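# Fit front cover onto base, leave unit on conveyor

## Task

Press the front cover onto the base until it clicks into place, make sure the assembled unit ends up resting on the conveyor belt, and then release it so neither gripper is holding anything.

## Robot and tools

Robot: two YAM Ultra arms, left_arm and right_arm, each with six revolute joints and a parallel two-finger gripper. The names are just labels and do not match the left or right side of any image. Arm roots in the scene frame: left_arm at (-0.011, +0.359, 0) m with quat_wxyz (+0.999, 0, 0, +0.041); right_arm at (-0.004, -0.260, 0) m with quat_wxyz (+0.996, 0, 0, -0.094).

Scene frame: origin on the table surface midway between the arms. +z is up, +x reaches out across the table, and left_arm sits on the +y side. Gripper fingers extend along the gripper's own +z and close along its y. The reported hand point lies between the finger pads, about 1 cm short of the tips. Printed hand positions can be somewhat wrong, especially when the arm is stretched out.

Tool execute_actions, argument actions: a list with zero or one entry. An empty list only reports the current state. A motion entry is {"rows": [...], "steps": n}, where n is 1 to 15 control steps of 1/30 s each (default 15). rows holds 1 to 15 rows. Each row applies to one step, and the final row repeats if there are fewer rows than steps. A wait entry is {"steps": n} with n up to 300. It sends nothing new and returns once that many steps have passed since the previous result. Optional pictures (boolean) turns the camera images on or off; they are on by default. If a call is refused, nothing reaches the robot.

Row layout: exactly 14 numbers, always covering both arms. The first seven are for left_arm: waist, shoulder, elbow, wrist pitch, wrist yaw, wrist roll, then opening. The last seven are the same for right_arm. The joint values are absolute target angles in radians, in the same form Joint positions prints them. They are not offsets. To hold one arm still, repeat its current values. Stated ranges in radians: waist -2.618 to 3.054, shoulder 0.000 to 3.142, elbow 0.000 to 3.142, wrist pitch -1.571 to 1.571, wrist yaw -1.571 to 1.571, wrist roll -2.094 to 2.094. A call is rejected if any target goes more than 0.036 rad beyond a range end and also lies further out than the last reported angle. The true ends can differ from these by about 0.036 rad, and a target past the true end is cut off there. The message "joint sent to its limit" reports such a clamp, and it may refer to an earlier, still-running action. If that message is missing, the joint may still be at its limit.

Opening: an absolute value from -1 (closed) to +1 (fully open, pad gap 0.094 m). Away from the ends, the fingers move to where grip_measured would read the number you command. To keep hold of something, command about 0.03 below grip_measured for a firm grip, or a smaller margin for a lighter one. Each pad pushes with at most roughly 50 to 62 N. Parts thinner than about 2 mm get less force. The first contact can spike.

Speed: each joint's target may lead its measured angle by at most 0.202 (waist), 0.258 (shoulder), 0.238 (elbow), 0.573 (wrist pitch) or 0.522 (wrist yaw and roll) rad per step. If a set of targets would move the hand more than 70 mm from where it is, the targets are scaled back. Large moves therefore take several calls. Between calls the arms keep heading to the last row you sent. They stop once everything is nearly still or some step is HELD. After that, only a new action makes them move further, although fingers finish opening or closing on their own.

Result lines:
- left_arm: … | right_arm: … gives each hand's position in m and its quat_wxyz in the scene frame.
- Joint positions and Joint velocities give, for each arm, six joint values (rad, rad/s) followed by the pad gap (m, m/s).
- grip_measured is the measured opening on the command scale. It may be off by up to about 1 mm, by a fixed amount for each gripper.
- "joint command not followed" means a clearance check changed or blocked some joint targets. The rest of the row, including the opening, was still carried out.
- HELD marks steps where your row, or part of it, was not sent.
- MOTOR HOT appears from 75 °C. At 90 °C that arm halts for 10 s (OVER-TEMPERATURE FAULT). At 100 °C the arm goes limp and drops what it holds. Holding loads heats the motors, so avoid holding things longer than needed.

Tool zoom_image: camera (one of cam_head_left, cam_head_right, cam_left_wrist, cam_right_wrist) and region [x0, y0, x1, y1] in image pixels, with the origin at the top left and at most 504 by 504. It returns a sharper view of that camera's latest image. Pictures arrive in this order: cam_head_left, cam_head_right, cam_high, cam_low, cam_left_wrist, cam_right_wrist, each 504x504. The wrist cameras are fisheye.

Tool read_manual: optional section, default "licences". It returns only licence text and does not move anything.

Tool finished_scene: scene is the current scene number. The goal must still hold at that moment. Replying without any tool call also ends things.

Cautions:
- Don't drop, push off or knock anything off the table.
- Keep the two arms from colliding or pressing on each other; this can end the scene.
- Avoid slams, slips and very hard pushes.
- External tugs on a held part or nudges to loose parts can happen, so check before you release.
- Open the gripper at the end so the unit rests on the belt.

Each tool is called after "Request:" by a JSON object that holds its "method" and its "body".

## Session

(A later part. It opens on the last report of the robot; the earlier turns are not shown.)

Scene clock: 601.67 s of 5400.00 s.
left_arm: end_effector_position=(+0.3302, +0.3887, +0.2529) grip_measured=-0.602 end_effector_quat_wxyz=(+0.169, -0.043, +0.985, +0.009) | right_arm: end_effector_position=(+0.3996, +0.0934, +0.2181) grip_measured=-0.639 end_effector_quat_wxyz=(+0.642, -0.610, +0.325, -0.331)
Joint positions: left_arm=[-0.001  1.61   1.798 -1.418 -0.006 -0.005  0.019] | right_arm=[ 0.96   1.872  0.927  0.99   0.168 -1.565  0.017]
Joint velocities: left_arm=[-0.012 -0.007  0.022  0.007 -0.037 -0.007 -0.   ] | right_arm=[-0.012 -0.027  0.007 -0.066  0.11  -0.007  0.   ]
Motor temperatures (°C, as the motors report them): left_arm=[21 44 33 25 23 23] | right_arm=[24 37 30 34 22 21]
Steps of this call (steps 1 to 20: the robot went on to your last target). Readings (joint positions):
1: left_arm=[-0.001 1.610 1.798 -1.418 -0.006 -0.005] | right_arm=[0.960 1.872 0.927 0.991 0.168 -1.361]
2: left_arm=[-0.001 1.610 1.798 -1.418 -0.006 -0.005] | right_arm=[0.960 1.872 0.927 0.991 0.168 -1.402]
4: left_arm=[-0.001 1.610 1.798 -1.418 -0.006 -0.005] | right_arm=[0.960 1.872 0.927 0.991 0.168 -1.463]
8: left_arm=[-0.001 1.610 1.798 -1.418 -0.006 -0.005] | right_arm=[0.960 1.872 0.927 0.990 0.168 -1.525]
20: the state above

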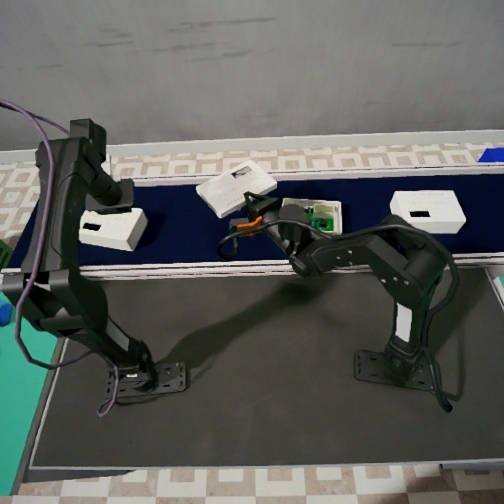

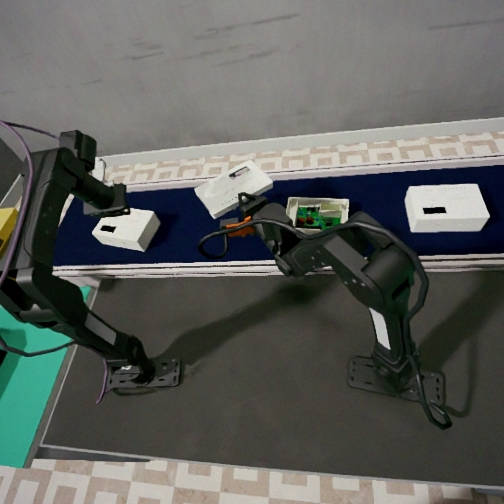

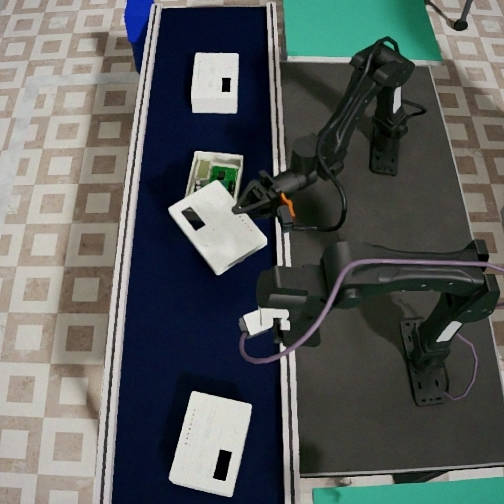

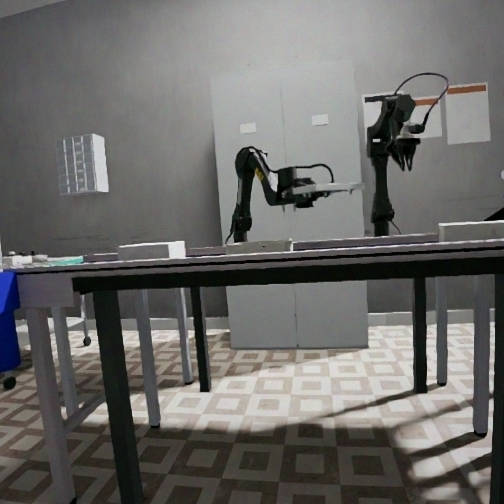

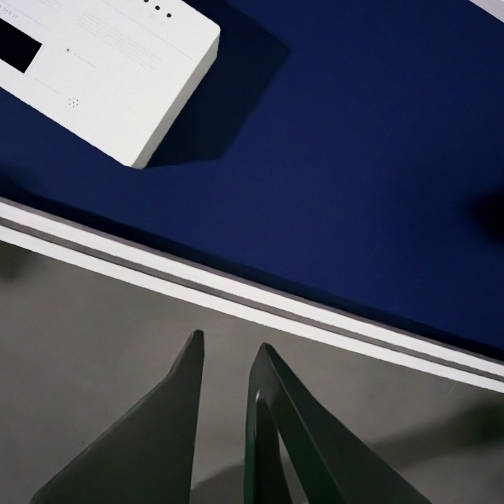

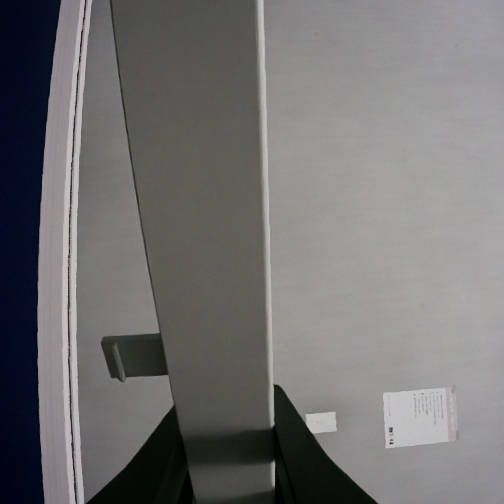

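Request:
{"method": "execute_actions", "body": {"actions": [{"rows": [[0,1.6,1.78,-1.42,0,0,-0.6, 0.953,1.86,0.935,1.025,0.185,-1.567,-0.69],[0,1.6,1.78,-1.42,0,0,-0.6, 0.952,1.87,0.925,1.038,0.208,-1.567,-0.69],[0,1.6,1.78,-1.42,0,0,-0.6, 0.952,1.877,0.917,1.05,0.231,-1.567,-0.69],[0,1.6,1.78,-1.42,0,0,-0.6, 0.951,1.884,0.91,1.063,0.254,-1.567,-0.69],[0,1.6,1.78,-1.42,0,0,-0.6, 0.95,1.89,0.902,1.075,0.278,-1.567,-0.69],[0,1.6,1.78,-1.42,0,0,-0.6, 0.95,1.897,0.895,1.088,0.301,-1.567,-0.69],[0,1.6,1.78,-1.42,0,0,-0.6, 0.949,1.903,0.887,1.1,0.324,-1.567,-0.69],[0,1.6,1.78,-1.42,0,0,-0.6, 0.948,1.91,0.88,1.113,0.347,-1.567,-0.69],[0,1.6,1.78,-1.42,0,0,-0.6, 0.948,1.916,0.872,1.126,0.37,-1.567,-0.69],[0,1.6,1.78,-1.42,0,0,-0.6, 0.947,1.922,0.864,1.138,0.394,-1.567,-0.69],[0,1.6,1.78,-1.42,0,0,-0.6, 0.946,1.929,0.857,1.151,0.417,-1.567,-0.69],[0,1.6,1.78,-1.42,0,0,-0.6, 0.946,1.935,0.849,1.163,0.44,-1.567,-0.69],[0,1.6,1.78,-1.42,0,0,-0.6, 0.945,1.942,0.842,1.176,0.463,-1.567,-0.69],[0,1.6,1.78,-1.42,0,0,-0.6, 0.944,1.948,0.834,1.189,0.486,-1.567,-0.69],[0,1.6,1.78,-1.42,0,0,-0.6, 0.944,1.955,0.826,1.201,0.51,-1.567,-0.69]], "steps": 15}], "pictures": false}}

Request:
{"method": "execute_actions", "body": {"actions": [{"rows": [[0,1.6,1.78,-1.42,0,0,-0.6, 0.943,1.961,0.819,1.214,0.533,-1.567,-0.69],[0,1.6,1.78,-1.42,0,0,-0.6, 0.942,1.967,0.811,1.226,0.556,-1.567,-0.69],[0,1.6,1.78,-1.42,0,0,-0.6, 0.942,1.974,0.803,1.239,0.579,-1.567,-0.69],[0,1.6,1.78,-1.42,0,0,-0.6, 0.941,1.98,0.796,1.252,0.602,-1.567,-0.69],[0,1.6,1.78,-1.42,0,0,-0.6, 0.94,1.986,0.788,1.264,0.626,-1.567,-0.69],[0,1.6,1.78,-1.42,0,0,-0.6, 0.94,1.993,0.78,1.277,0.649,-1.567,-0.69],[0,1.6,1.78,-1.42,0,0,-0.6, 0.939,1.999,0.773,1.29,0.672,-1.567,-0.69],[0,1.6,1.78,-1.42,0,0,-0.6, 0.938,2.006,0.765,1.302,0.695,-1.567,-0.69],[0,1.6,1.78,-1.42,0,0,-0.6, 0.938,2.012,0.758,1.315,0.718,-1.567,-0.69],[0,1.6,1.78,-1.42,0,0,-0.6, 0.937,2.018,0.75,1.327,0.742,-1.567,-0.69],[0,1.6,1.78,-1.42,0,0,-0.6, 0.936,2.025,0.742,1.34,0.765,-1.567,-0.69],[0,1.6,1.78,-1.42,0,0,-0.6, 0.936,2.031,0.735,1.352,0.788,-1.567,-0.69],[0,1.6,1.78,-1.42,0,0,-0.6, 0.935,2.038,0.727,1.365,0.811,-1.567,-0.69],[0,1.6,1.78,-1.42,0,0,-0.6, 0.934,2.044,0.72,1.378,0.835,-1.567,-0.69],[0,1.6,1.78,-1.42,0,0,-0.6, 0.934,2.05,0.712,1.39,0.858,-1.567,-0.69]], "steps": 15}], "pictures": false}}

Request:
{"method": "execute_actions", "body": {"actions": [{"rows": [[-0.03,1.63,1.79,-1.39,0.03,0,-0.6, 0.934,2.05,0.712,1.39,0.858,-1.567,-0.69],[-0.06,1.655,1.80,-1.36,0.055,0,-0.6, 0.934,2.05,0.712,1.39,0.858,-1.567,-0.69],[-0.09,1.68,1.81,-1.335,0.08,0,-0.6, 0.934,2.05,0.712,1.39,0.858,-1.567,-0.69],[-0.12,1.705,1.82,-1.31,0.105,0,-0.6, 0.934,2.05,0.712,1.39,0.858,-1.567,-0.69],[-0.15,1.73,1.83,-1.28,0.13,0,-0.6, 0.934,2.05,0.712,1.39,0.858,-1.567,-0.69],[-0.18,1.76,1.84,-1.25,0.16,0,-0.6, 0.934,2.05,0.712,1.39,0.858,-1.567,-0.69],[-0.21,1.785,1.85,-1.225,0.185,0,-0.6, 0.934,2.05,0.712,1.39,0.858,-1.567,-0.69],[-0.245,1.81,1.86,-1.2,0.21,0,-0.6, 0.934,2.05,0.712,1.39,0.858,-1.567,-0.69],[-0.275,1.84,1.87,-1.17,0.24,0,-0.6, 0.934,2.05,0.712,1.39,0.858,-1.567,-0.69],[-0.305,1.865,1.88,-1.14,0.265,0,-0.6, 0.934,2.05,0.712,1.39,0.858,-1.567,-0.69],[-0.34,1.89,1.89,-1.11,0.29,0,-0.6, 0.934,2.05,0.712,1.39,0.858,-1.567,-0.69],[-0.37,1.92,1.90,-1.085,0.32,0,-0.6, 0.934,2.05,0.712,1.39,0.858,-1.567,-0.69],[-0.40,1.945,1.91,-1.055,0.345,0,-0.6, 0.934,2.05,0.712,1.39,0.858,-1.567,-0.69],[-0.43,1.97,1.92,-1.03,0.375,0,-0.6, 0.934,2.05,0.712,1.39,0.858,-1.567,-0.69],[-0.46,1.995,1.925,-1.0,0.4,0,-0.6, 0.934,2.05,0.712,1.39,0.858,-1.567,-0.69]], "steps": 15}], "pictures": false}}

Request:
{"method": "execute_actions", "body": {"actions": [{"steps": 20}]}}

Scene clock: 665.40 s of 5400.00 s.
left_arm: end_effector_position=(+0.3302, +0.3887, +0.2529) grip_measured=-0.602 end_effector_quat_wxyz=(+0.169, -0.043, +0.985, +0.009) | right_arm: end_effector_position=(+0.4153, +0.0463, +0.1773) grip_measured=-0.639 end_effector_quat_wxyz=(+0.587, -0.576, +0.403, -0.403)
Joint positions: left_arm=[-0.001  1.61   1.798 -1.418 -0.006 -0.005  0.019] | right_arm=[ 0.952  1.942  0.846  1.11   0.405 -1.568  0.017]
Joint velocities: left_arm=[ 0.007  0.007  0.022 -0.022 -0.007 -0.037  0.001] | right_arm=[-0.017  0.208 -0.222  0.359  0.696  0.007  0.   ]
Motor temperatures (°C, as the motors report them): left_arm=[21 42 32 25 23 23] | right_arm=[24 39 31 36 22 21]
Steps of this call (steps 1 to 15: the robot went on to your last target; steps 16 to 90: nothing new was sent; then 60.23 s passed at rest; steps 91 to 105: all 15 steps of this action). Readings (joint positions):
91: left_arm=[-0.001 1.610 1.798 -1.418 -0.006 -0.005] | right_arm=[0.960 1.872 0.927 0.990 0.168 -1.568]
92: left_arm=[-0.001 1.610 1.798 -1.418 -0.006 -0.005] | right_arm=[0.960 1.872 0.927 0.991 0.172 -1.568]
94: left_arm=[-0.001 1.610 1.798 -1.418 -0.006 -0.005] | right_arm=[0.960 1.873 0.925 0.997 0.191 -1.568]
98: left_arm=[-0.001 1.610 1.798 -1.418 -0.006 -0.005] | right_arm=[0.960 1.886 0.904 1.040 0.256 -1.568]
105: the state above

Scene clock: 665.90 s of 5400.00 s.
left_arm: end_effector_position=(+0.3302, +0.3887, +0.2529) grip_measured=-0.602 end_effector_quat_wxyz=(+0.169, -0.043, +0.985, +0.009) | right_arm: end_effector_position=(+0.4149, -0.0313, +0.1346) grip_measured=-0.639 end_effector_quat_wxyz=(+0.501, -0.501, +0.499, -0.498)
Joint positions: left_arm=[-0.001  1.61   1.798 -1.418 -0.006 -0.005  0.019] | right_arm=[ 0.942  2.034  0.735  1.297  0.75  -1.568  0.017]
Joint velocities: left_arm=[-0.002  0.007  0.002 -0.007  0.037 -0.051 -0.001] | right_arm=[-0.012  0.183 -0.212  0.491  0.652 -0.022  0.   ]
Motor temperatures (°C, as the motors report them): left_arm=[21 42 32 25 23 23] | right_arm=[24 39 31 36 22 21]
Steps of this call (steps 1 to 15: all 15 steps of this action). Readings (joint positions):
1: left_arm=[-0.001 1.610 1.798 -1.418 -0.006 -0.005] | right_arm=[0.952 1.950 0.838 1.120 0.428 -1.568]
2: left_arm=[-0.001 1.610 1.798 -1.418 -0.006 -0.005] | right_arm=[0.951 1.957 0.830 1.130 0.451 -1.568]
4: left_arm=[-0.001 1.610 1.798 -1.418 -0.006 -0.005] | right_arm=[0.950 1.969 0.814 1.153 0.496 -1.568]
8: left_arm=[-0.001 1.610 1.798 -1.418 -0.006 -0.005] | right_arm=[0.947 1.991 0.786 1.205 0.588 -1.568]
15: the state above

Scene clock: 666.40 s of 5400.00 s.
left_arm: end_effector_position=(+0.4096, +0.1725, +0.1786) grip_measured=-0.602 end_effector_quat_wxyz=(+0.161, +0.175, +0.957, -0.163) | right_arm: end_effector_position=(+0.4120, -0.0522, +0.1322) grip_measured=-0.639 end_effector_quat_wxyz=(+0.483, -0.469, +0.524, -0.522)
Joint positions: left_arm=[-0.395  1.96   1.881 -1.116  0.277 -0.005  0.019] | right_arm=[ 0.94   2.05   0.718  1.351  0.846 -1.569  0.017]
Joint velocities: left_arm=[-0.847  0.72   0.232  0.886  0.755 -0.007  0.   ] | right_arm=[-0.017 -0.022 -0.012  0.081  0.066 -0.11  -0.001]
Motor temperatures (°C, as the motors report them): left_arm=[21 42 32 25 23 23] | right_arm=[24 39 31 36 22 21]
Steps of this call (steps 1 to 15: all 15 steps of this action). Readings (joint positions):
1: left_arm=[-0.003 1.611 1.798 -1.417 -0.003 -0.005] | right_arm=[0.942 2.039 0.728 1.308 0.771 -1.568]
2: left_arm=[-0.009 1.615 1.798 -1.412 0.003 -0.005] | right_arm=[0.941 2.044 0.723 1.314 0.788 -1.568]
4: left_arm=[-0.047 1.636 1.799 -1.389 0.025 -0.005] | right_arm=[0.940 2.050 0.718 1.322 0.812 -1.569]
8: left_arm=[-0.172 1.746 1.824 -1.306 0.104 -0.005] | right_arm=[0.940 2.050 0.718 1.339 0.835 -1.569]
15: the state above

Scene clock: 667.07 s of 5400.00 s.
left_arm: end_effector_position=(+0.4127, +0.1143, +0.1751) grip_measured=-0.602 end_effector_quat_wxyz=(+0.175, +0.223, +0.932, -0.227) | right_arm: end_effector_position=(+0.4120, -0.0527, +0.1326) grip_measured=-0.639 end_effector_quat_wxyz=(+0.483, -0.468, +0.524, -0.523)
Joint positions: left_arm=[-0.469  2.016  1.897 -1.009  0.389 -0.005  0.019] | right_arm=[ 0.94   2.05   0.718  1.353  0.849 -1.569  0.017]
Joint velocities: left_arm=[ 0.017 -0.002  0.002 -0.007 -0.037 -0.007  0.001] | right_arm=[ 0.012 -0.007 -0.007  0.095 -0.022 -0.051  0.   ]
Motor temperatures (°C, as the motors report them): left_arm=[21 42 32 25 23 23] | right_arm=[24 39 31 36 22 21]
Steps of this call (steps 1 to 20: the robot went on to your last target). Readings (joint positions):
1: left_arm=[-0.423 1.981 1.887 -1.088 0.301 -0.005] | right_arm=[0.940 2.050 0.718 1.351 0.847 -1.569]
2: left_arm=[-0.447 1.998 1.889 -1.067 0.322 -0.005] | right_arm=[0.940 2.050 0.718 1.351 0.847 -1.569]
4: left_arm=[-0.475 2.014 1.889 -1.044 0.352 -0.005] | right_arm=[0.940 2.050 0.718 1.352 0.848 -1.569]
8: left_arm=[-0.474 2.016 1.895 -1.024 0.377 -0.005] | right_arm=[0.940 2.050 0.718 1.353 0.848 -1.569]
20: the state above

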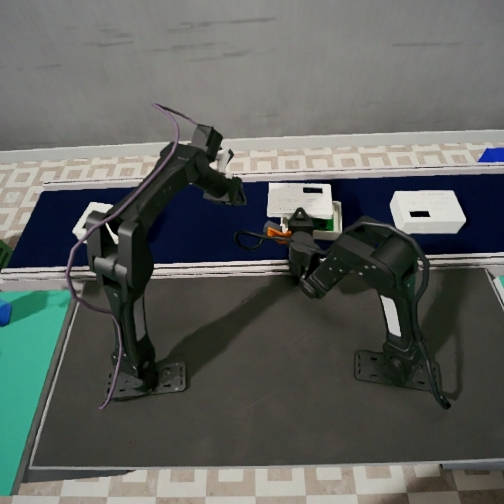

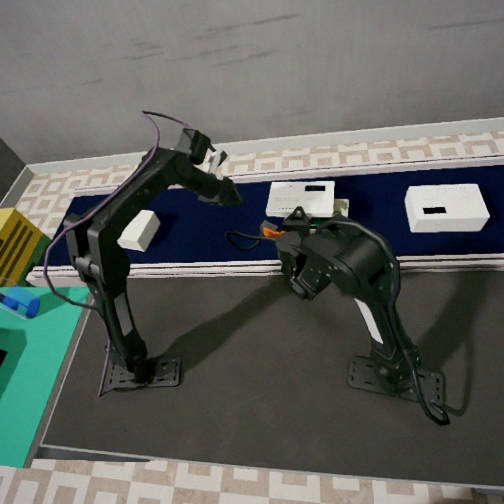

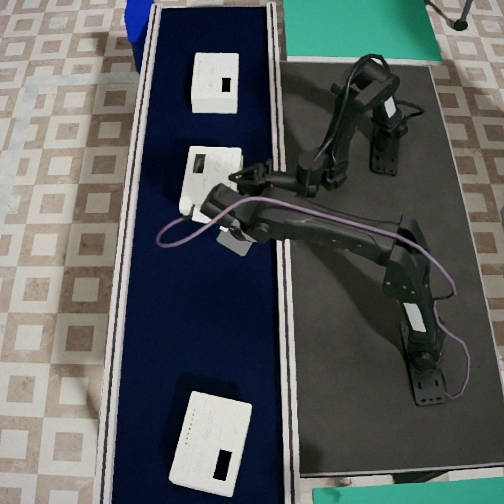

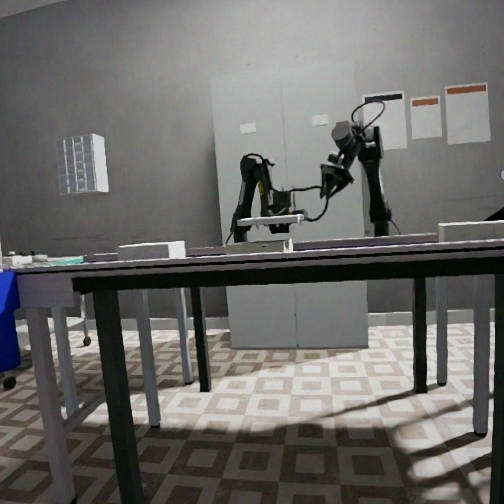

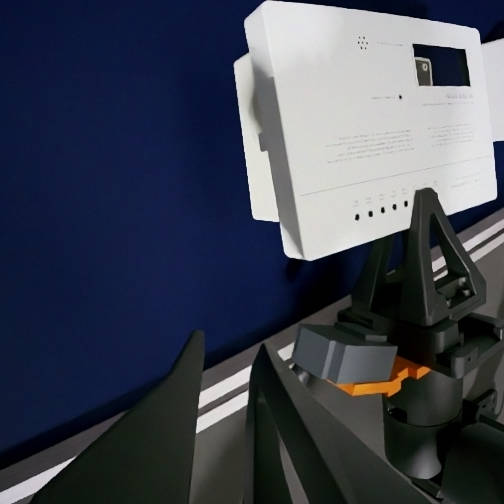

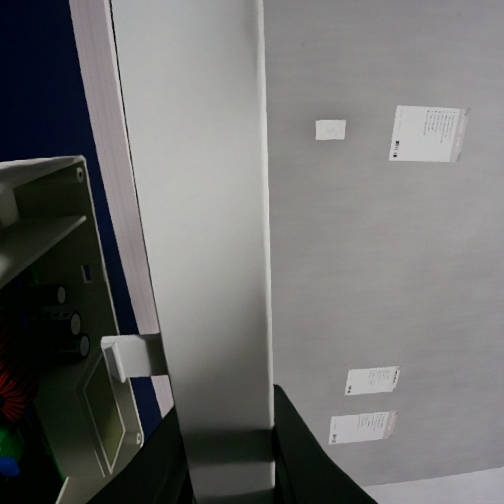

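Request:
{"method": "zoom_image", "body": {"camera": "cam_low", "region": [200, 180, 340, 270]}}

Request:
{"method": "zoom_image", "body": {"camera": "cam_head_right", "region": [240, 160, 380, 260]}}

Region (200, 180, 340, 270) of cam_low's 504x504 image, scaled by 3.600, with more detail than that image has; it fills the top 324 rows of this view, and the rest is white.

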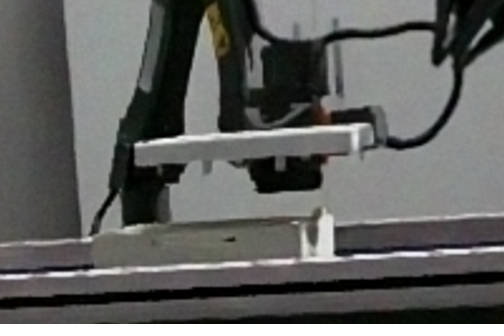

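Region (240, 160, 380, 260) of cam_head_right's 504x504 image, scaled by 3.600, with more detail than that image has; it fills the top 360 rows of this view, and the rest is white.

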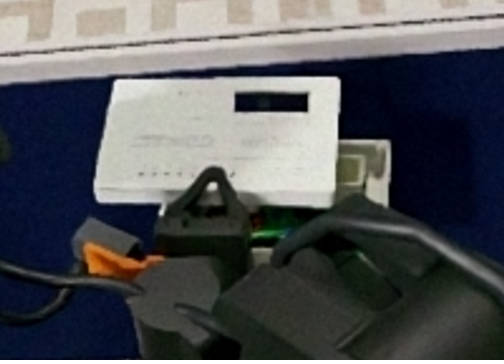

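Request:
{"method": "execute_actions", "body": {"actions": [{"rows": [[-0.46,1.995,1.925,-1.0,0.4,0,-0.6, 0.928,2.057,0.706,1.403,0.85,-1.567,-0.69],[-0.46,1.995,1.925,-1.0,0.4,0,-0.6, 0.922,2.064,0.70,1.415,0.843,-1.567,-0.69],[-0.46,1.995,1.925,-1.0,0.4,0,-0.6, 0.916,2.072,0.694,1.427,0.837,-1.567,-0.69],[-0.46,1.995,1.925,-1.0,0.4,0,-0.6, 0.91,2.079,0.688,1.44,0.831,-1.567,-0.69],[-0.46,1.995,1.925,-1.0,0.4,0,-0.6, 0.904,2.086,0.682,1.452,0.825,-1.567,-0.69],[-0.46,1.995,1.925,-1.0,0.4,0,-0.6, 0.898,2.094,0.676,1.464,0.819,-1.567,-0.69],[-0.46,1.995,1.925,-1.0,0.4,0,-0.6, 0.892,2.101,0.67,1.476,0.813,-1.567,-0.69],[-0.46,1.995,1.925,-1.0,0.4,0,-0.6, 0.886,2.108,0.664,1.488,0.807,-1.567,-0.69],[-0.46,1.995,1.925,-1.0,0.4,0,-0.6, 0.88,2.116,0.658,1.5,0.801,-1.567,-0.69],[-0.46,1.995,1.925,-1.0,0.4,0,-0.6, 0.874,2.123,0.652,1.512,0.795,-1.567,-0.69],[-0.46,1.995,1.925,-1.0,0.4,0,-0.6, 0.868,2.13,0.646,1.524,0.789,-1.567,-0.69],[-0.46,1.995,1.925,-1.0,0.4,0,-0.6, 0.864,2.138,0.64,1.536,0.785,-1.567,-0.69],[-0.46,1.995,1.925,-1.0,0.4,0,-0.6, 0.861,2.145,0.634,1.548,0.782,-1.567,-0.69],[-0.46,1.995,1.925,-1.0,0.4,0,-0.6, 0.86,2.152,0.629,1.56,0.78,-1.567,-0.69],[-0.46,1.995,1.925,-1.0,0.4,0,-0.6, 0.86,2.158,0.624,1.575,0.78,-1.567,-0.69]], "steps": 15}], "pictures": false}}

Request:
{"method": "execute_actions", "body": {"actions": [{"steps": 25}]}}

Scene clock: 712.80 s of 5400.00 s.
left_arm: end_effector_position=(+0.4128, +0.1142, +0.1752) grip_measured=-0.602 end_effector_quat_wxyz=(+0.175, +0.223, +0.932, -0.227) | right_arm: end_effector_position=(+0.4135, -0.0871, +0.0968) grip_measured=-0.639 end_effector_quat_wxyz=(+0.462, -0.474, +0.531, -0.529)
Joint positions: left_arm=[-0.469  2.016  1.897 -1.008  0.39  -0.005  0.019] | right_arm=[ 0.866  2.143  0.643  1.482  0.803 -1.569  0.017]
Joint velocities: left_arm=[ 0.002 -0.017 -0.017 -0.007 -0.037 -0.037 -0.   ] | right_arm=[-0.071  0.198 -0.159  0.344 -0.066  0.007  0.001]
Motor temperatures (°C, as the motors report them): left_arm=[21 50 37 27 23 23] | right_arm=[24 37 28 36 22 21]
Steps of this call (steps 1 to 15: the robot went on to your last target; steps 16 to 90: nothing new was sent; then 42.23 s passed at rest; steps 91 to 105: all 15 steps of this action). Readings (joint positions):
91: left_arm=[-0.469 2.016 1.897 -1.008 0.390 -0.005] | right_arm=[0.939 2.050 0.718 1.354 0.849 -1.569]
92: left_arm=[-0.469 2.016 1.897 -1.008 0.390 -0.005] | right_arm=[0.938 2.050 0.718 1.357 0.849 -1.569]
94: left_arm=[-0.469 2.016 1.897 -1.008 0.390 -0.005] | right_arm=[0.931 2.055 0.713 1.375 0.845 -1.569]
98: left_arm=[-0.469 2.016 1.897 -1.008 0.390 -0.005] | right_arm=[0.905 2.083 0.689 1.417 0.831 -1.569]
105: the state above

Scene clock: 713.63 s of 5400.00 s.
left_arm: end_effector_position=(+0.4128, +0.1142, +0.1752) grip_measured=-0.602 end_effector_quat_wxyz=(+0.175, +0.223, +0.932, -0.227) | right_arm: end_effector_position=(+0.4120, -0.0870, +0.0992) grip_measured=-0.639 end_effector_quat_wxyz=(+0.476, -0.466, +0.528, -0.527)
Joint positions: left_arm=[-0.469  2.016  1.897 -1.008  0.39  -0.005  0.019] | right_arm=[ 0.864  2.156  0.632  1.537  0.788 -1.569  0.017]
Joint velocities: left_arm=[ 0.002 -0.007 -0.027  0.066 -0.11  -0.037 -0.001] | right_arm=[ 0.007 -0.012 -0.007 -0.022  0.037 -0.007  0.   ]
Motor temperatures (°C, as the motors report them): left_arm=[21 50 37 27 23 23] | right_arm=[24 37 28 36 22 21]
Steps of this call (steps 1 to 25: the robot went on to your last target). Readings (joint positions):
1: left_arm=[-0.469 2.016 1.897 -1.008 0.390 -0.005] | right_arm=[0.864 2.149 0.638 1.492 0.801 -1.569]
2: left_arm=[-0.469 2.016 1.897 -1.008 0.390 -0.005] | right_arm=[0.864 2.153 0.635 1.498 0.799 -1.569]
4: left_arm=[-0.469 2.016 1.897 -1.008 0.390 -0.005] | right_arm=[0.864 2.156 0.632 1.507 0.795 -1.569]
8: left_arm=[-0.469 2.016 1.897 -1.008 0.390 -0.005] | right_arm=[0.864 2.156 0.632 1.526 0.791 -1.569]
25: the state above

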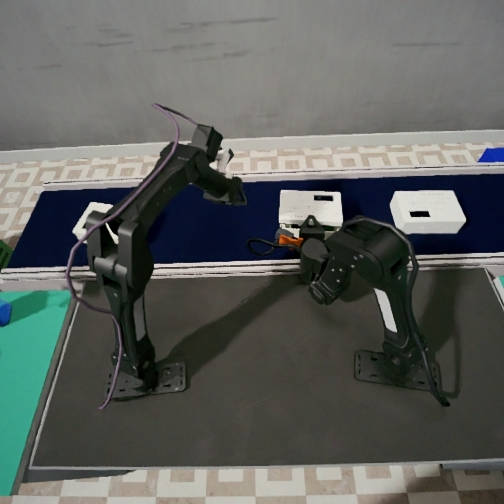

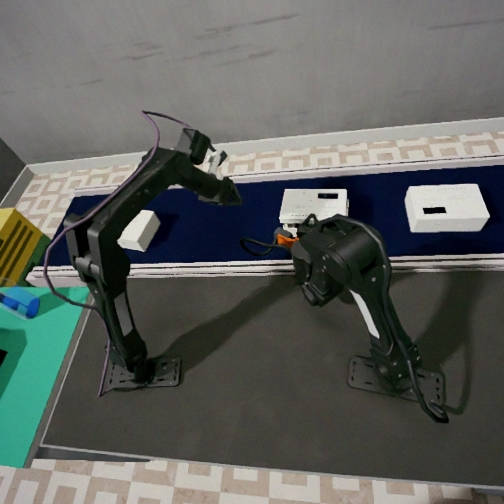

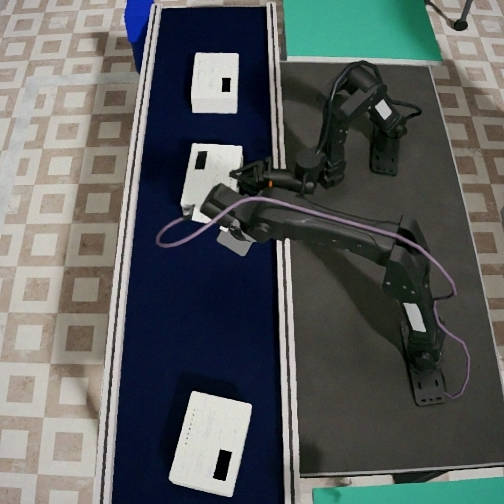

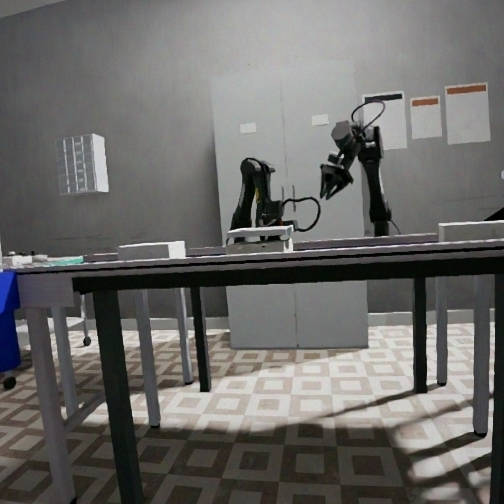

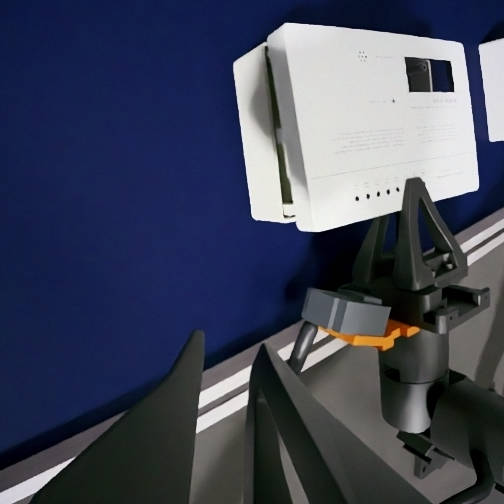

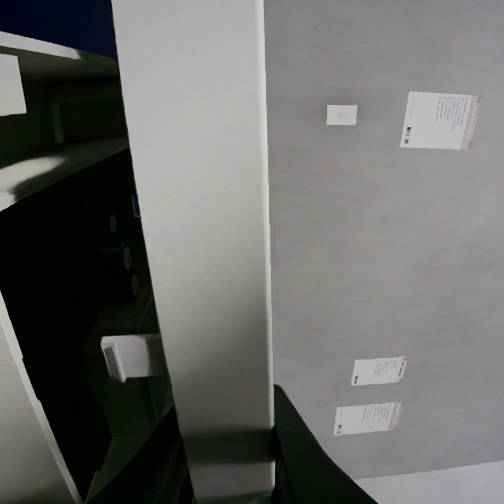

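Request:
{"method": "execute_actions", "body": {"actions": []}}

Scene clock: 735.03 s of 5400.00 s.
left_arm: end_effector_position=(+0.4128, +0.1142, +0.1752) grip_measured=-0.602 end_effector_quat_wxyz=(+0.175, +0.223, +0.932, -0.227) | right_arm: end_effector_position=(+0.4120, -0.0870, +0.0992) grip_measured=-0.639 end_effector_quat_wxyz=(+0.476, -0.466, +0.528, -0.527)
Joint positions: left_arm=[-0.469  2.016  1.897 -1.008  0.39  -0.005  0.019] | right_arm=[ 0.864  2.156  0.632  1.537  0.788 -1.569  0.017]
Joint velocities: left_arm=[-0.012 -0.007 -0.002  0.051  0.051 -0.022  0.001] | right_arm=[ 0.027  0.012  0.012 -0.007  0.022 -0.095  0.   ]
Motor temperatures (°C, as the motors report them): left_arm=[21 50 37 27 23 23] | right_arm=[24 37 28 37 22 21]
Steps of this call (steps 1 to 15: the robot went on to your last target; steps 16 to 90: nothing new was sent; then 18.40 s passed at rest). Readings (joint positions):
1: left_arm=[-0.469 2.016 1.897 -1.008 0.390 -0.005] | right_arm=[0.864 2.156 0.632 1.537 0.788 -1.569]
2: left_arm=[-0.469 2.016 1.897 -1.008 0.390 -0.005] | right_arm=[0.864 2.156 0.632 1.537 0.788 -1.569]
4: left_arm=[-0.469 2.016 1.897 -1.008 0.390 -0.005] | right_arm=[0.864 2.156 0.632 1.537 0.788 -1.569]
8: left_arm=[-0.469 2.016 1.897 -1.008 0.390 -0.005] | right_arm=[0.864 2.156 0.632 1.537 0.788 -1.569]
90: the state above
All arms were judged still, so your last target was given up. Only a new action makes them travel on or press farther. Fingers that are still opening or closing keep moving.

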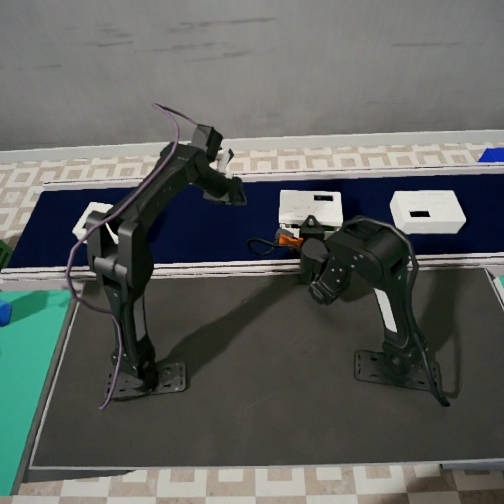

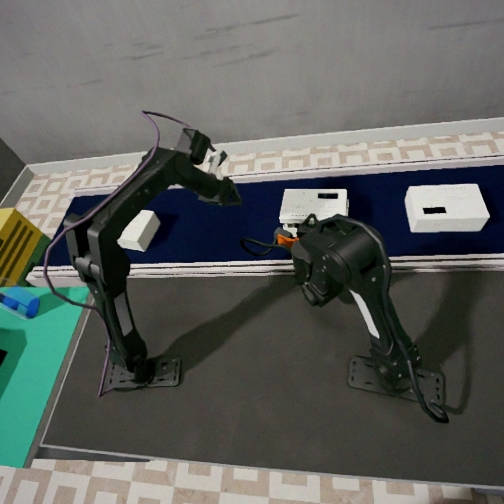

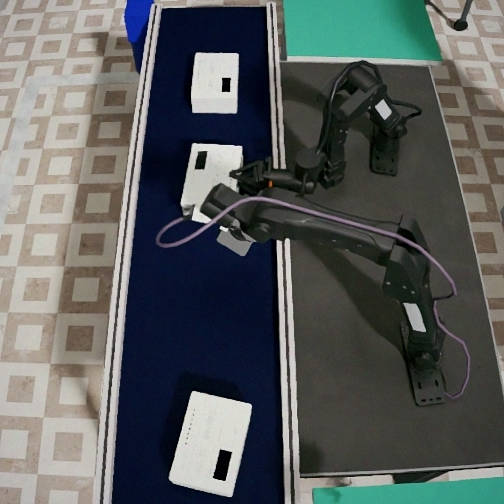

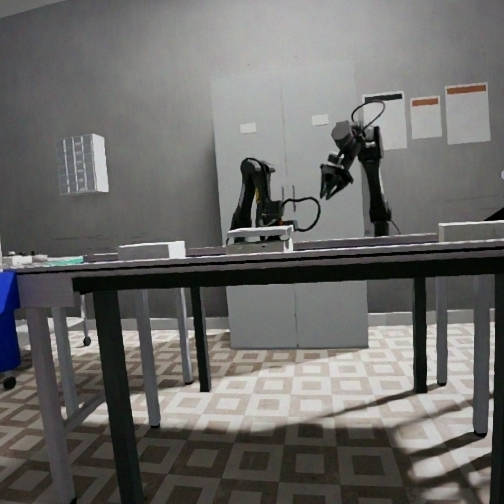

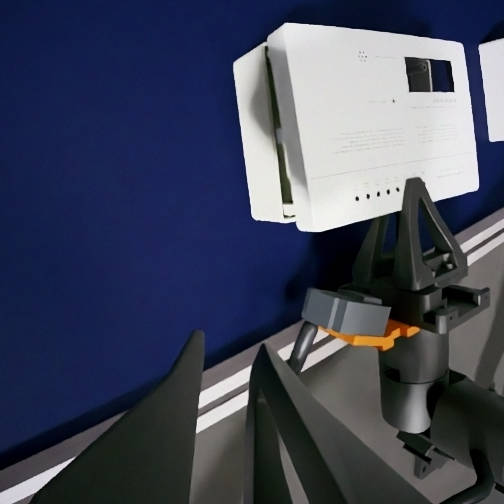

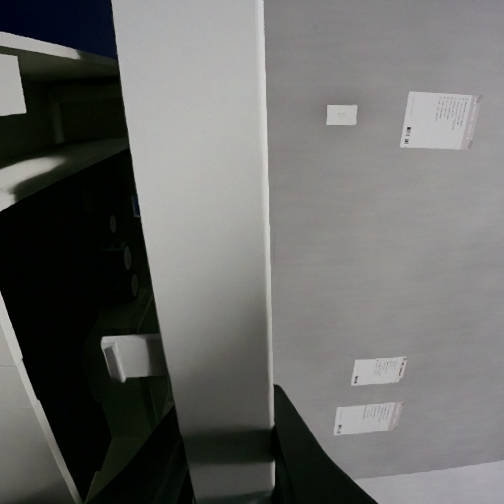

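Request:
{"method": "zoom_image", "body": {"camera": "cam_low", "region": [200, 190, 340, 270]}}

Request:
{"method": "zoom_image", "body": {"camera": "cam_left_wrist", "region": [200, 0, 504, 260]}}

Request:
{"method": "zoom_image", "body": {"camera": "cam_head_right", "region": [250, 160, 390, 260]}}

Region (200, 190, 340, 270) of cam_low's 504x504 image, scaled by 3.600, with more detail than that image has; it fills the top 288 rows of this view, and the rest is white.

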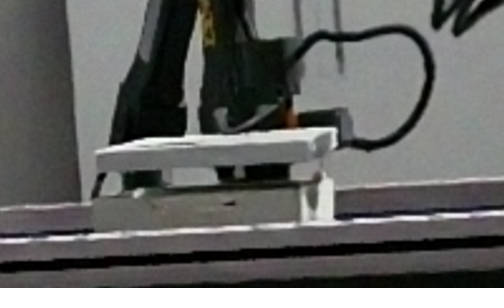

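Region (200, 0, 504, 260) of cam_left_wrist's 504x504 image, scaled by 1.658, with more detail than that image has; it fills the top 431 rows of this view, and the rest is white.

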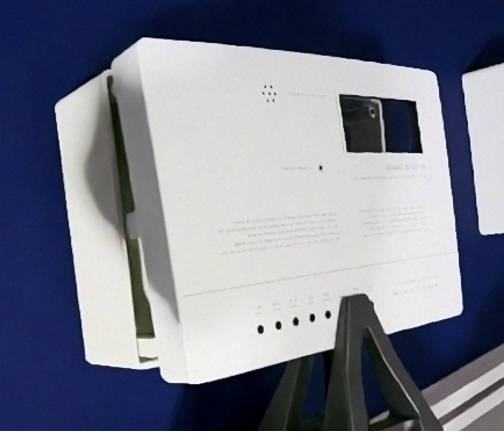

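Region (250, 160, 390, 260) of cam_head_right's 504x504 image, scaled by 3.600, with more detail than that image has; it fills the top 360 rows of this view, and the rest is white.

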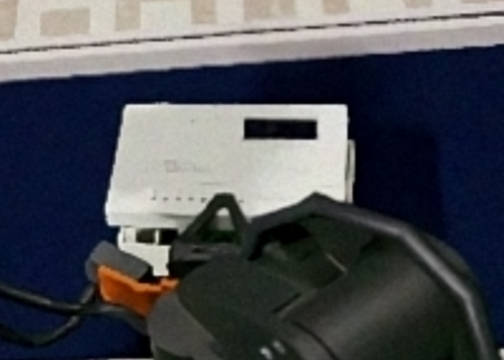

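Request:
{"method": "execute_actions", "body": {"actions": [{"rows": [[-0.46,1.995,1.925,-1.0,0.4,0,-0.6,0.855,2.158,0.624,1.575,0.775,-1.567,-0.69],[-0.46,1.995,1.925,-1.0,0.4,0,-0.6,0.85,2.158,0.624,1.575,0.77,-1.567,-0.69],[-0.46,1.995,1.925,-1.0,0.4,0,-0.6,0.845,2.158,0.624,1.575,0.765,-1.567,-0.69],[-0.46,1.995,1.925,-1.0,0.4,0,-0.6,0.84,2.158,0.624,1.575,0.76,-1.567,-0.69],[-0.46,1.995,1.925,-1.0,0.4,0,-0.6,0.835,2.158,0.624,1.575,0.755,-1.567,-0.69]], "steps": 15}]}}

Request:
{"method": "zoom_image", "body": {"camera": "cam_low", "region": [200, 190, 340, 270]}}

Request:
{"method": "zoom_image", "body": {"camera": "cam_left_wrist", "region": [200, 0, 504, 260]}}

Scene clock: 763.07 s of 5400.00 s.
left_arm: end_effector_position=(+0.4129, +0.1141, +0.1753) grip_measured=-0.602 end_effector_quat_wxyz=(+0.176, +0.223, +0.931, -0.227) | right_arm: end_effector_position=(+0.4166, -0.0929, +0.0992) grip_measured=-0.639 end_effector_quat_wxyz=(+0.476, -0.466, +0.528, -0.527)
Joint positions: left_arm=[-0.469  2.016  1.897 -1.007  0.39  -0.005  0.019] | right_arm=[ 0.84   2.156  0.632  1.537  0.765 -1.569  0.017]
Joint velocities: left_arm=[-0.012 -0.002 -0.027  0.022 -0.095  0.007  0.001] | right_arm=[-0.007  0.012 -0.012 -0.007 -0.022 -0.037  0.002]
Motor temperatures (°C, as the motors report them): left_arm=[21 51 38 27 23 23] | right_arm=[24 37 28 37 22 21]
Steps of this call (steps 1 to 90: nothing new was sent; then 24.53 s passed at rest; steps 91 to 105: all 15 steps of this action). Readings (joint positions):
91: left_arm=[-0.469 2.016 1.897 -1.008 0.390 -0.005] | right_arm=[0.864 2.156 0.632 1.537 0.787 -1.569]
92: left_arm=[-0.469 2.016 1.897 -1.008 0.390 -0.005] | right_arm=[0.863 2.156 0.632 1.537 0.786 -1.569]
94: left_arm=[-0.469 2.016 1.897 -1.008 0.390 -0.005] | right_arm=[0.859 2.156 0.632 1.537 0.779 -1.569]
98: left_arm=[-0.469 2.016 1.897 -1.008 0.390 -0.005] | right_arm=[0.843 2.156 0.632 1.537 0.770 -1.569]
105: the state above

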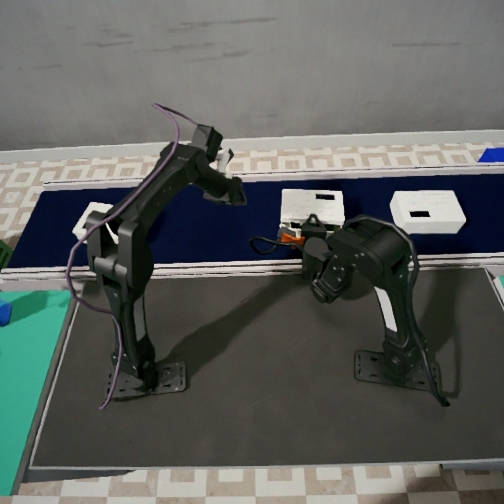

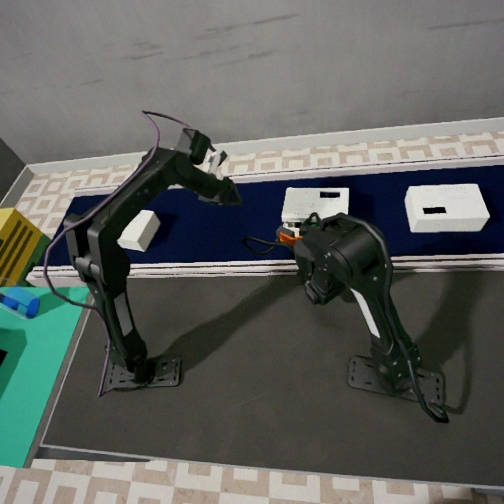

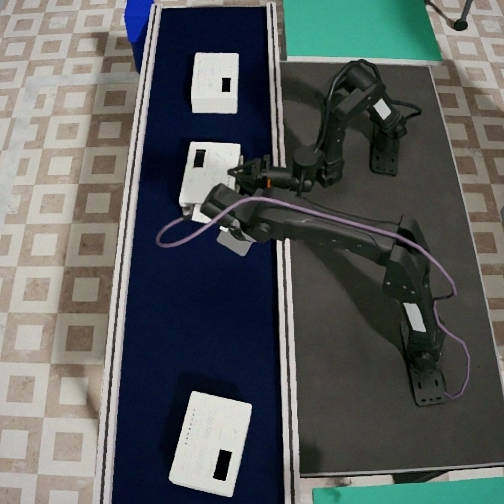

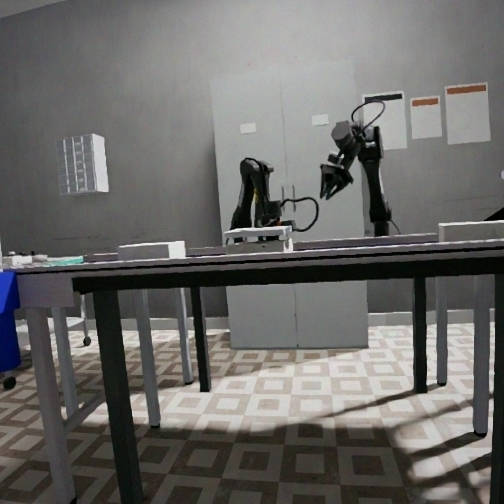

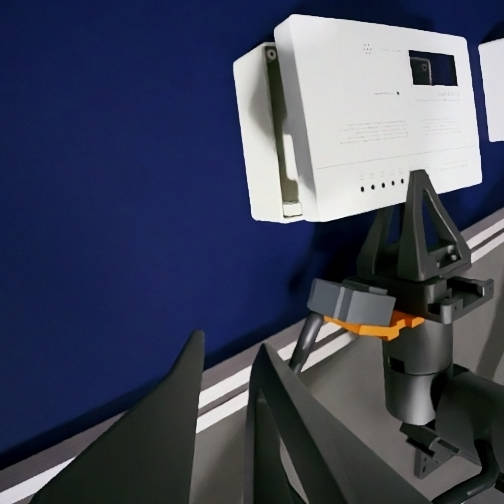

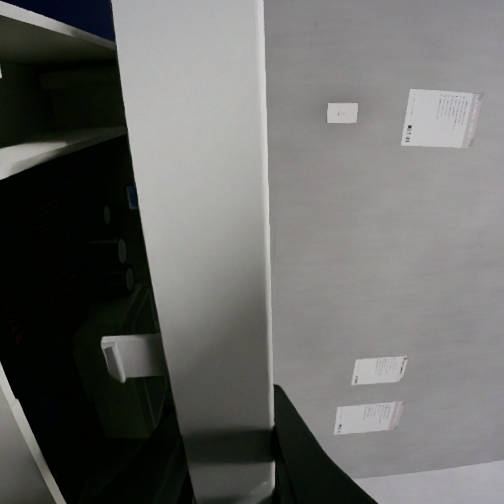

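Region (200, 190, 340, 270) of cam_low's 504x504 image, scaled by 3.600, with more detail than that image has; it fills the top 288 rows of this view, and the rest is white.

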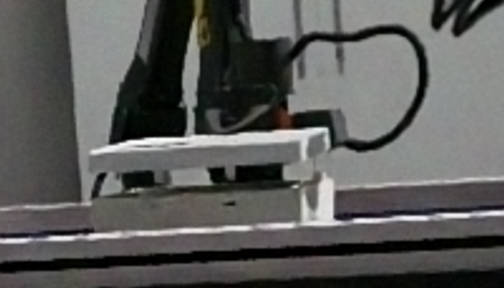

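Region (200, 0, 504, 260) of cam_left_wrist's 504x504 image, scaled by 1.658, with more detail than that image has; it fills the top 431 rows of this view, and the rest is white.

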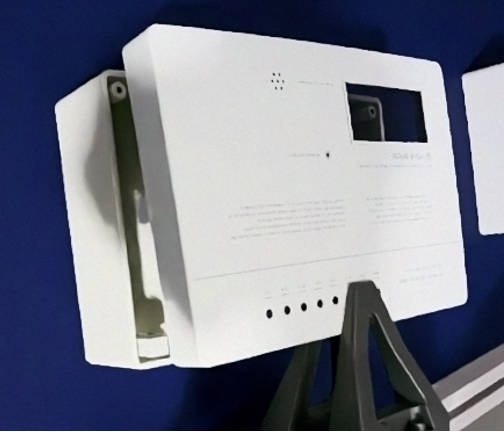

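Request:
{"method": "execute_actions", "body": {"actions": [{"rows": [[-0.46,1.995,1.925,-1.0,0.4,0,-0.6,0.835,2.161,0.622,1.575,0.755,-1.56,-0.69],[-0.46,1.995,1.925,-1.0,0.4,0,-0.6,0.835,2.164,0.621,1.575,0.755,-1.553,-0.69],[-0.46,1.995,1.925,-1.0,0.4,0,-0.6,0.835,2.167,0.619,1.575,0.755,-1.546,-0.69],[-0.46,1.995,1.925,-1.0,0.4,0,-0.6,0.835,2.170,0.618,1.575,0.755,-1.54,-0.69],[-0.46,1.995,1.925,-1.0,0.4,0,-0.6,0.835,2.173,0.616,1.575,0.755,-1.535,-0.69]], "steps": 15}]}}

Request:
{"method": "zoom_image", "body": {"camera": "cam_low", "region": [200, 190, 340, 270]}}

Request:
{"method": "zoom_image", "body": {"camera": "cam_left_wrist", "region": [200, 0, 504, 260]}}

Scene clock: 792.33 s of 5400.00 s.
left_arm: end_effector_position=(+0.4129, +0.1141, +0.1753) grip_measured=-0.602 end_effector_quat_wxyz=(+0.176, +0.223, +0.931, -0.227) | right_arm: end_effector_position=(+0.4166, -0.0926, +0.0992) grip_measured=-0.639 end_effector_quat_wxyz=(+0.482, -0.461, +0.532, -0.522)
Joint positions: left_arm=[-0.469  2.016  1.897 -1.007  0.39  -0.005  0.019] | right_arm=[ 0.84   2.156  0.632  1.537  0.763 -1.548  0.017]
Joint velocities: left_arm=[ 0.002 -0.007  0.012  0.007  0.022  0.007 -0.002] | right_arm=[-0.027 -0.022  0.002  0.037  0.037  0.066 -0.001]
Motor temperatures (°C, as the motors report them): left_arm=[21 52 38 27 23 23] | right_arm=[24 37 27 37 22 21]
Steps of this call (steps 1 to 15: the robot went on to your last target; steps 16 to 90: nothing new was sent; then 25.77 s passed at rest; steps 91 to 105: all 15 steps of this action). Readings (joint positions):
91: left_arm=[-0.469 2.016 1.897 -1.007 0.390 -0.005] | right_arm=[0.840 2.156 0.632 1.537 0.763 -1.569]
92: left_arm=[-0.469 2.016 1.897 -1.007 0.390 -0.005] | right_arm=[0.840 2.156 0.632 1.537 0.763 -1.568]
94: left_arm=[-0.469 2.016 1.897 -1.007 0.390 -0.005] | right_arm=[0.840 2.156 0.632 1.537 0.763 -1.564]
98: left_arm=[-0.469 2.016 1.897 -1.007 0.390 -0.005] | right_arm=[0.840 2.156 0.632 1.537 0.763 -1.553]
105: the state above

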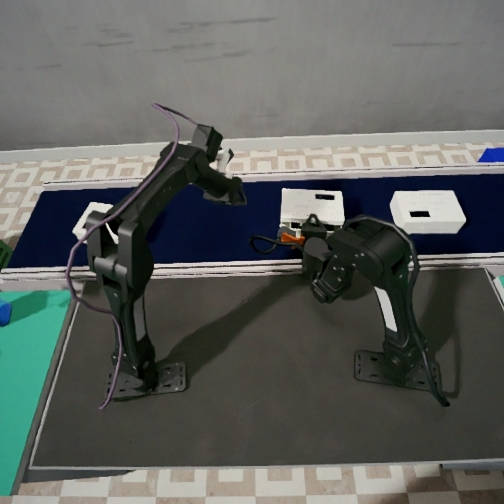

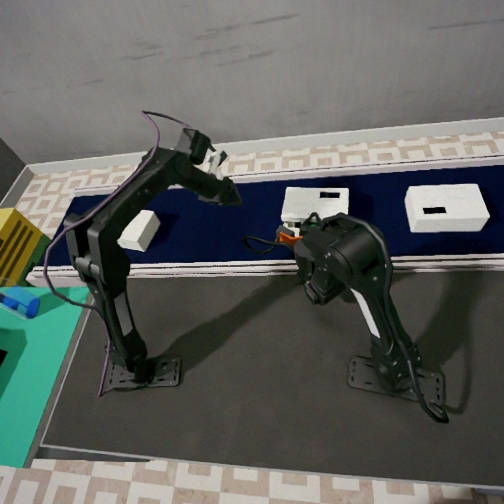

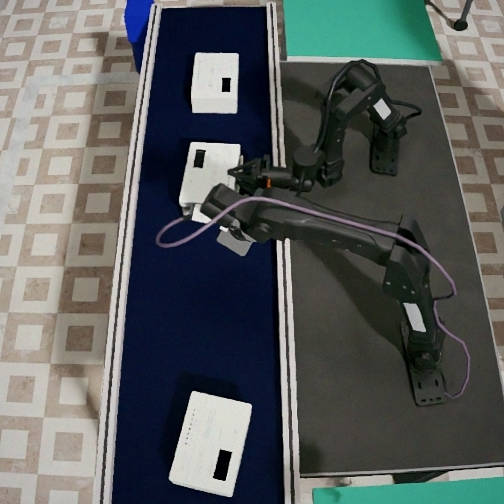

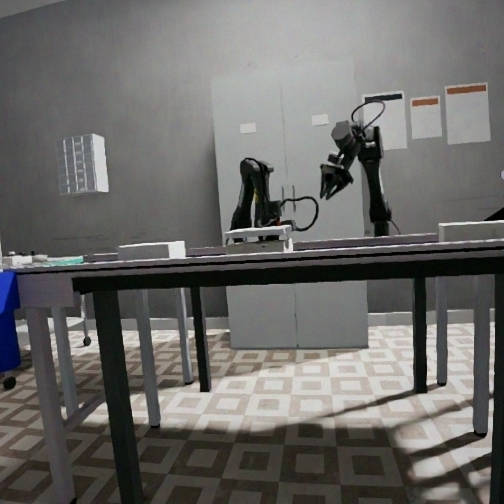

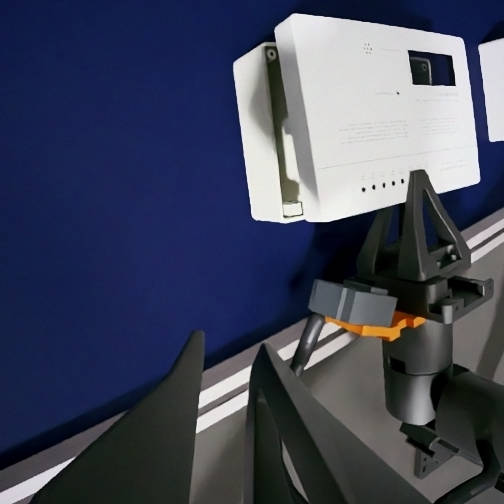

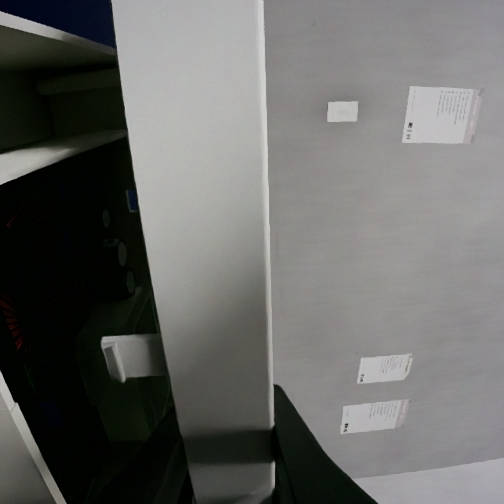

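Region (200, 190, 340, 270) of cam_low's 504x504 image, scaled by 3.600, with more detail than that image has; it fills the top 288 rows of this view, and the rest is white.

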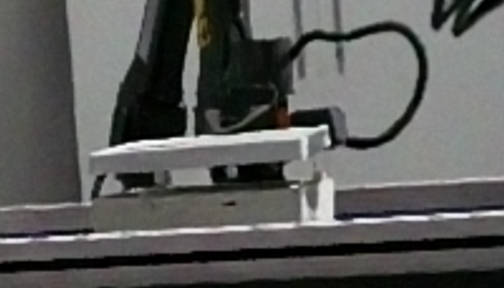

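Region (200, 0, 504, 260) of cam_left_wrist's 504x504 image, scaled by 1.658, with more detail than that image has; it fills the top 431 rows of this view, and the rest is white.

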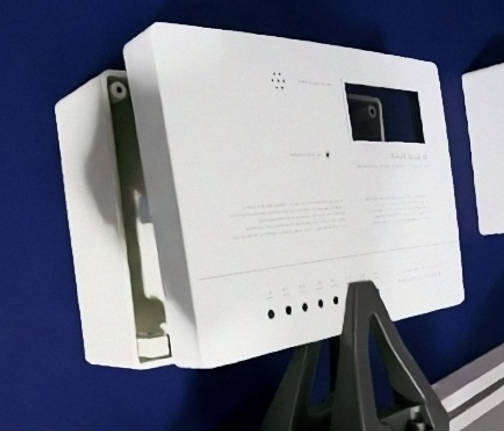

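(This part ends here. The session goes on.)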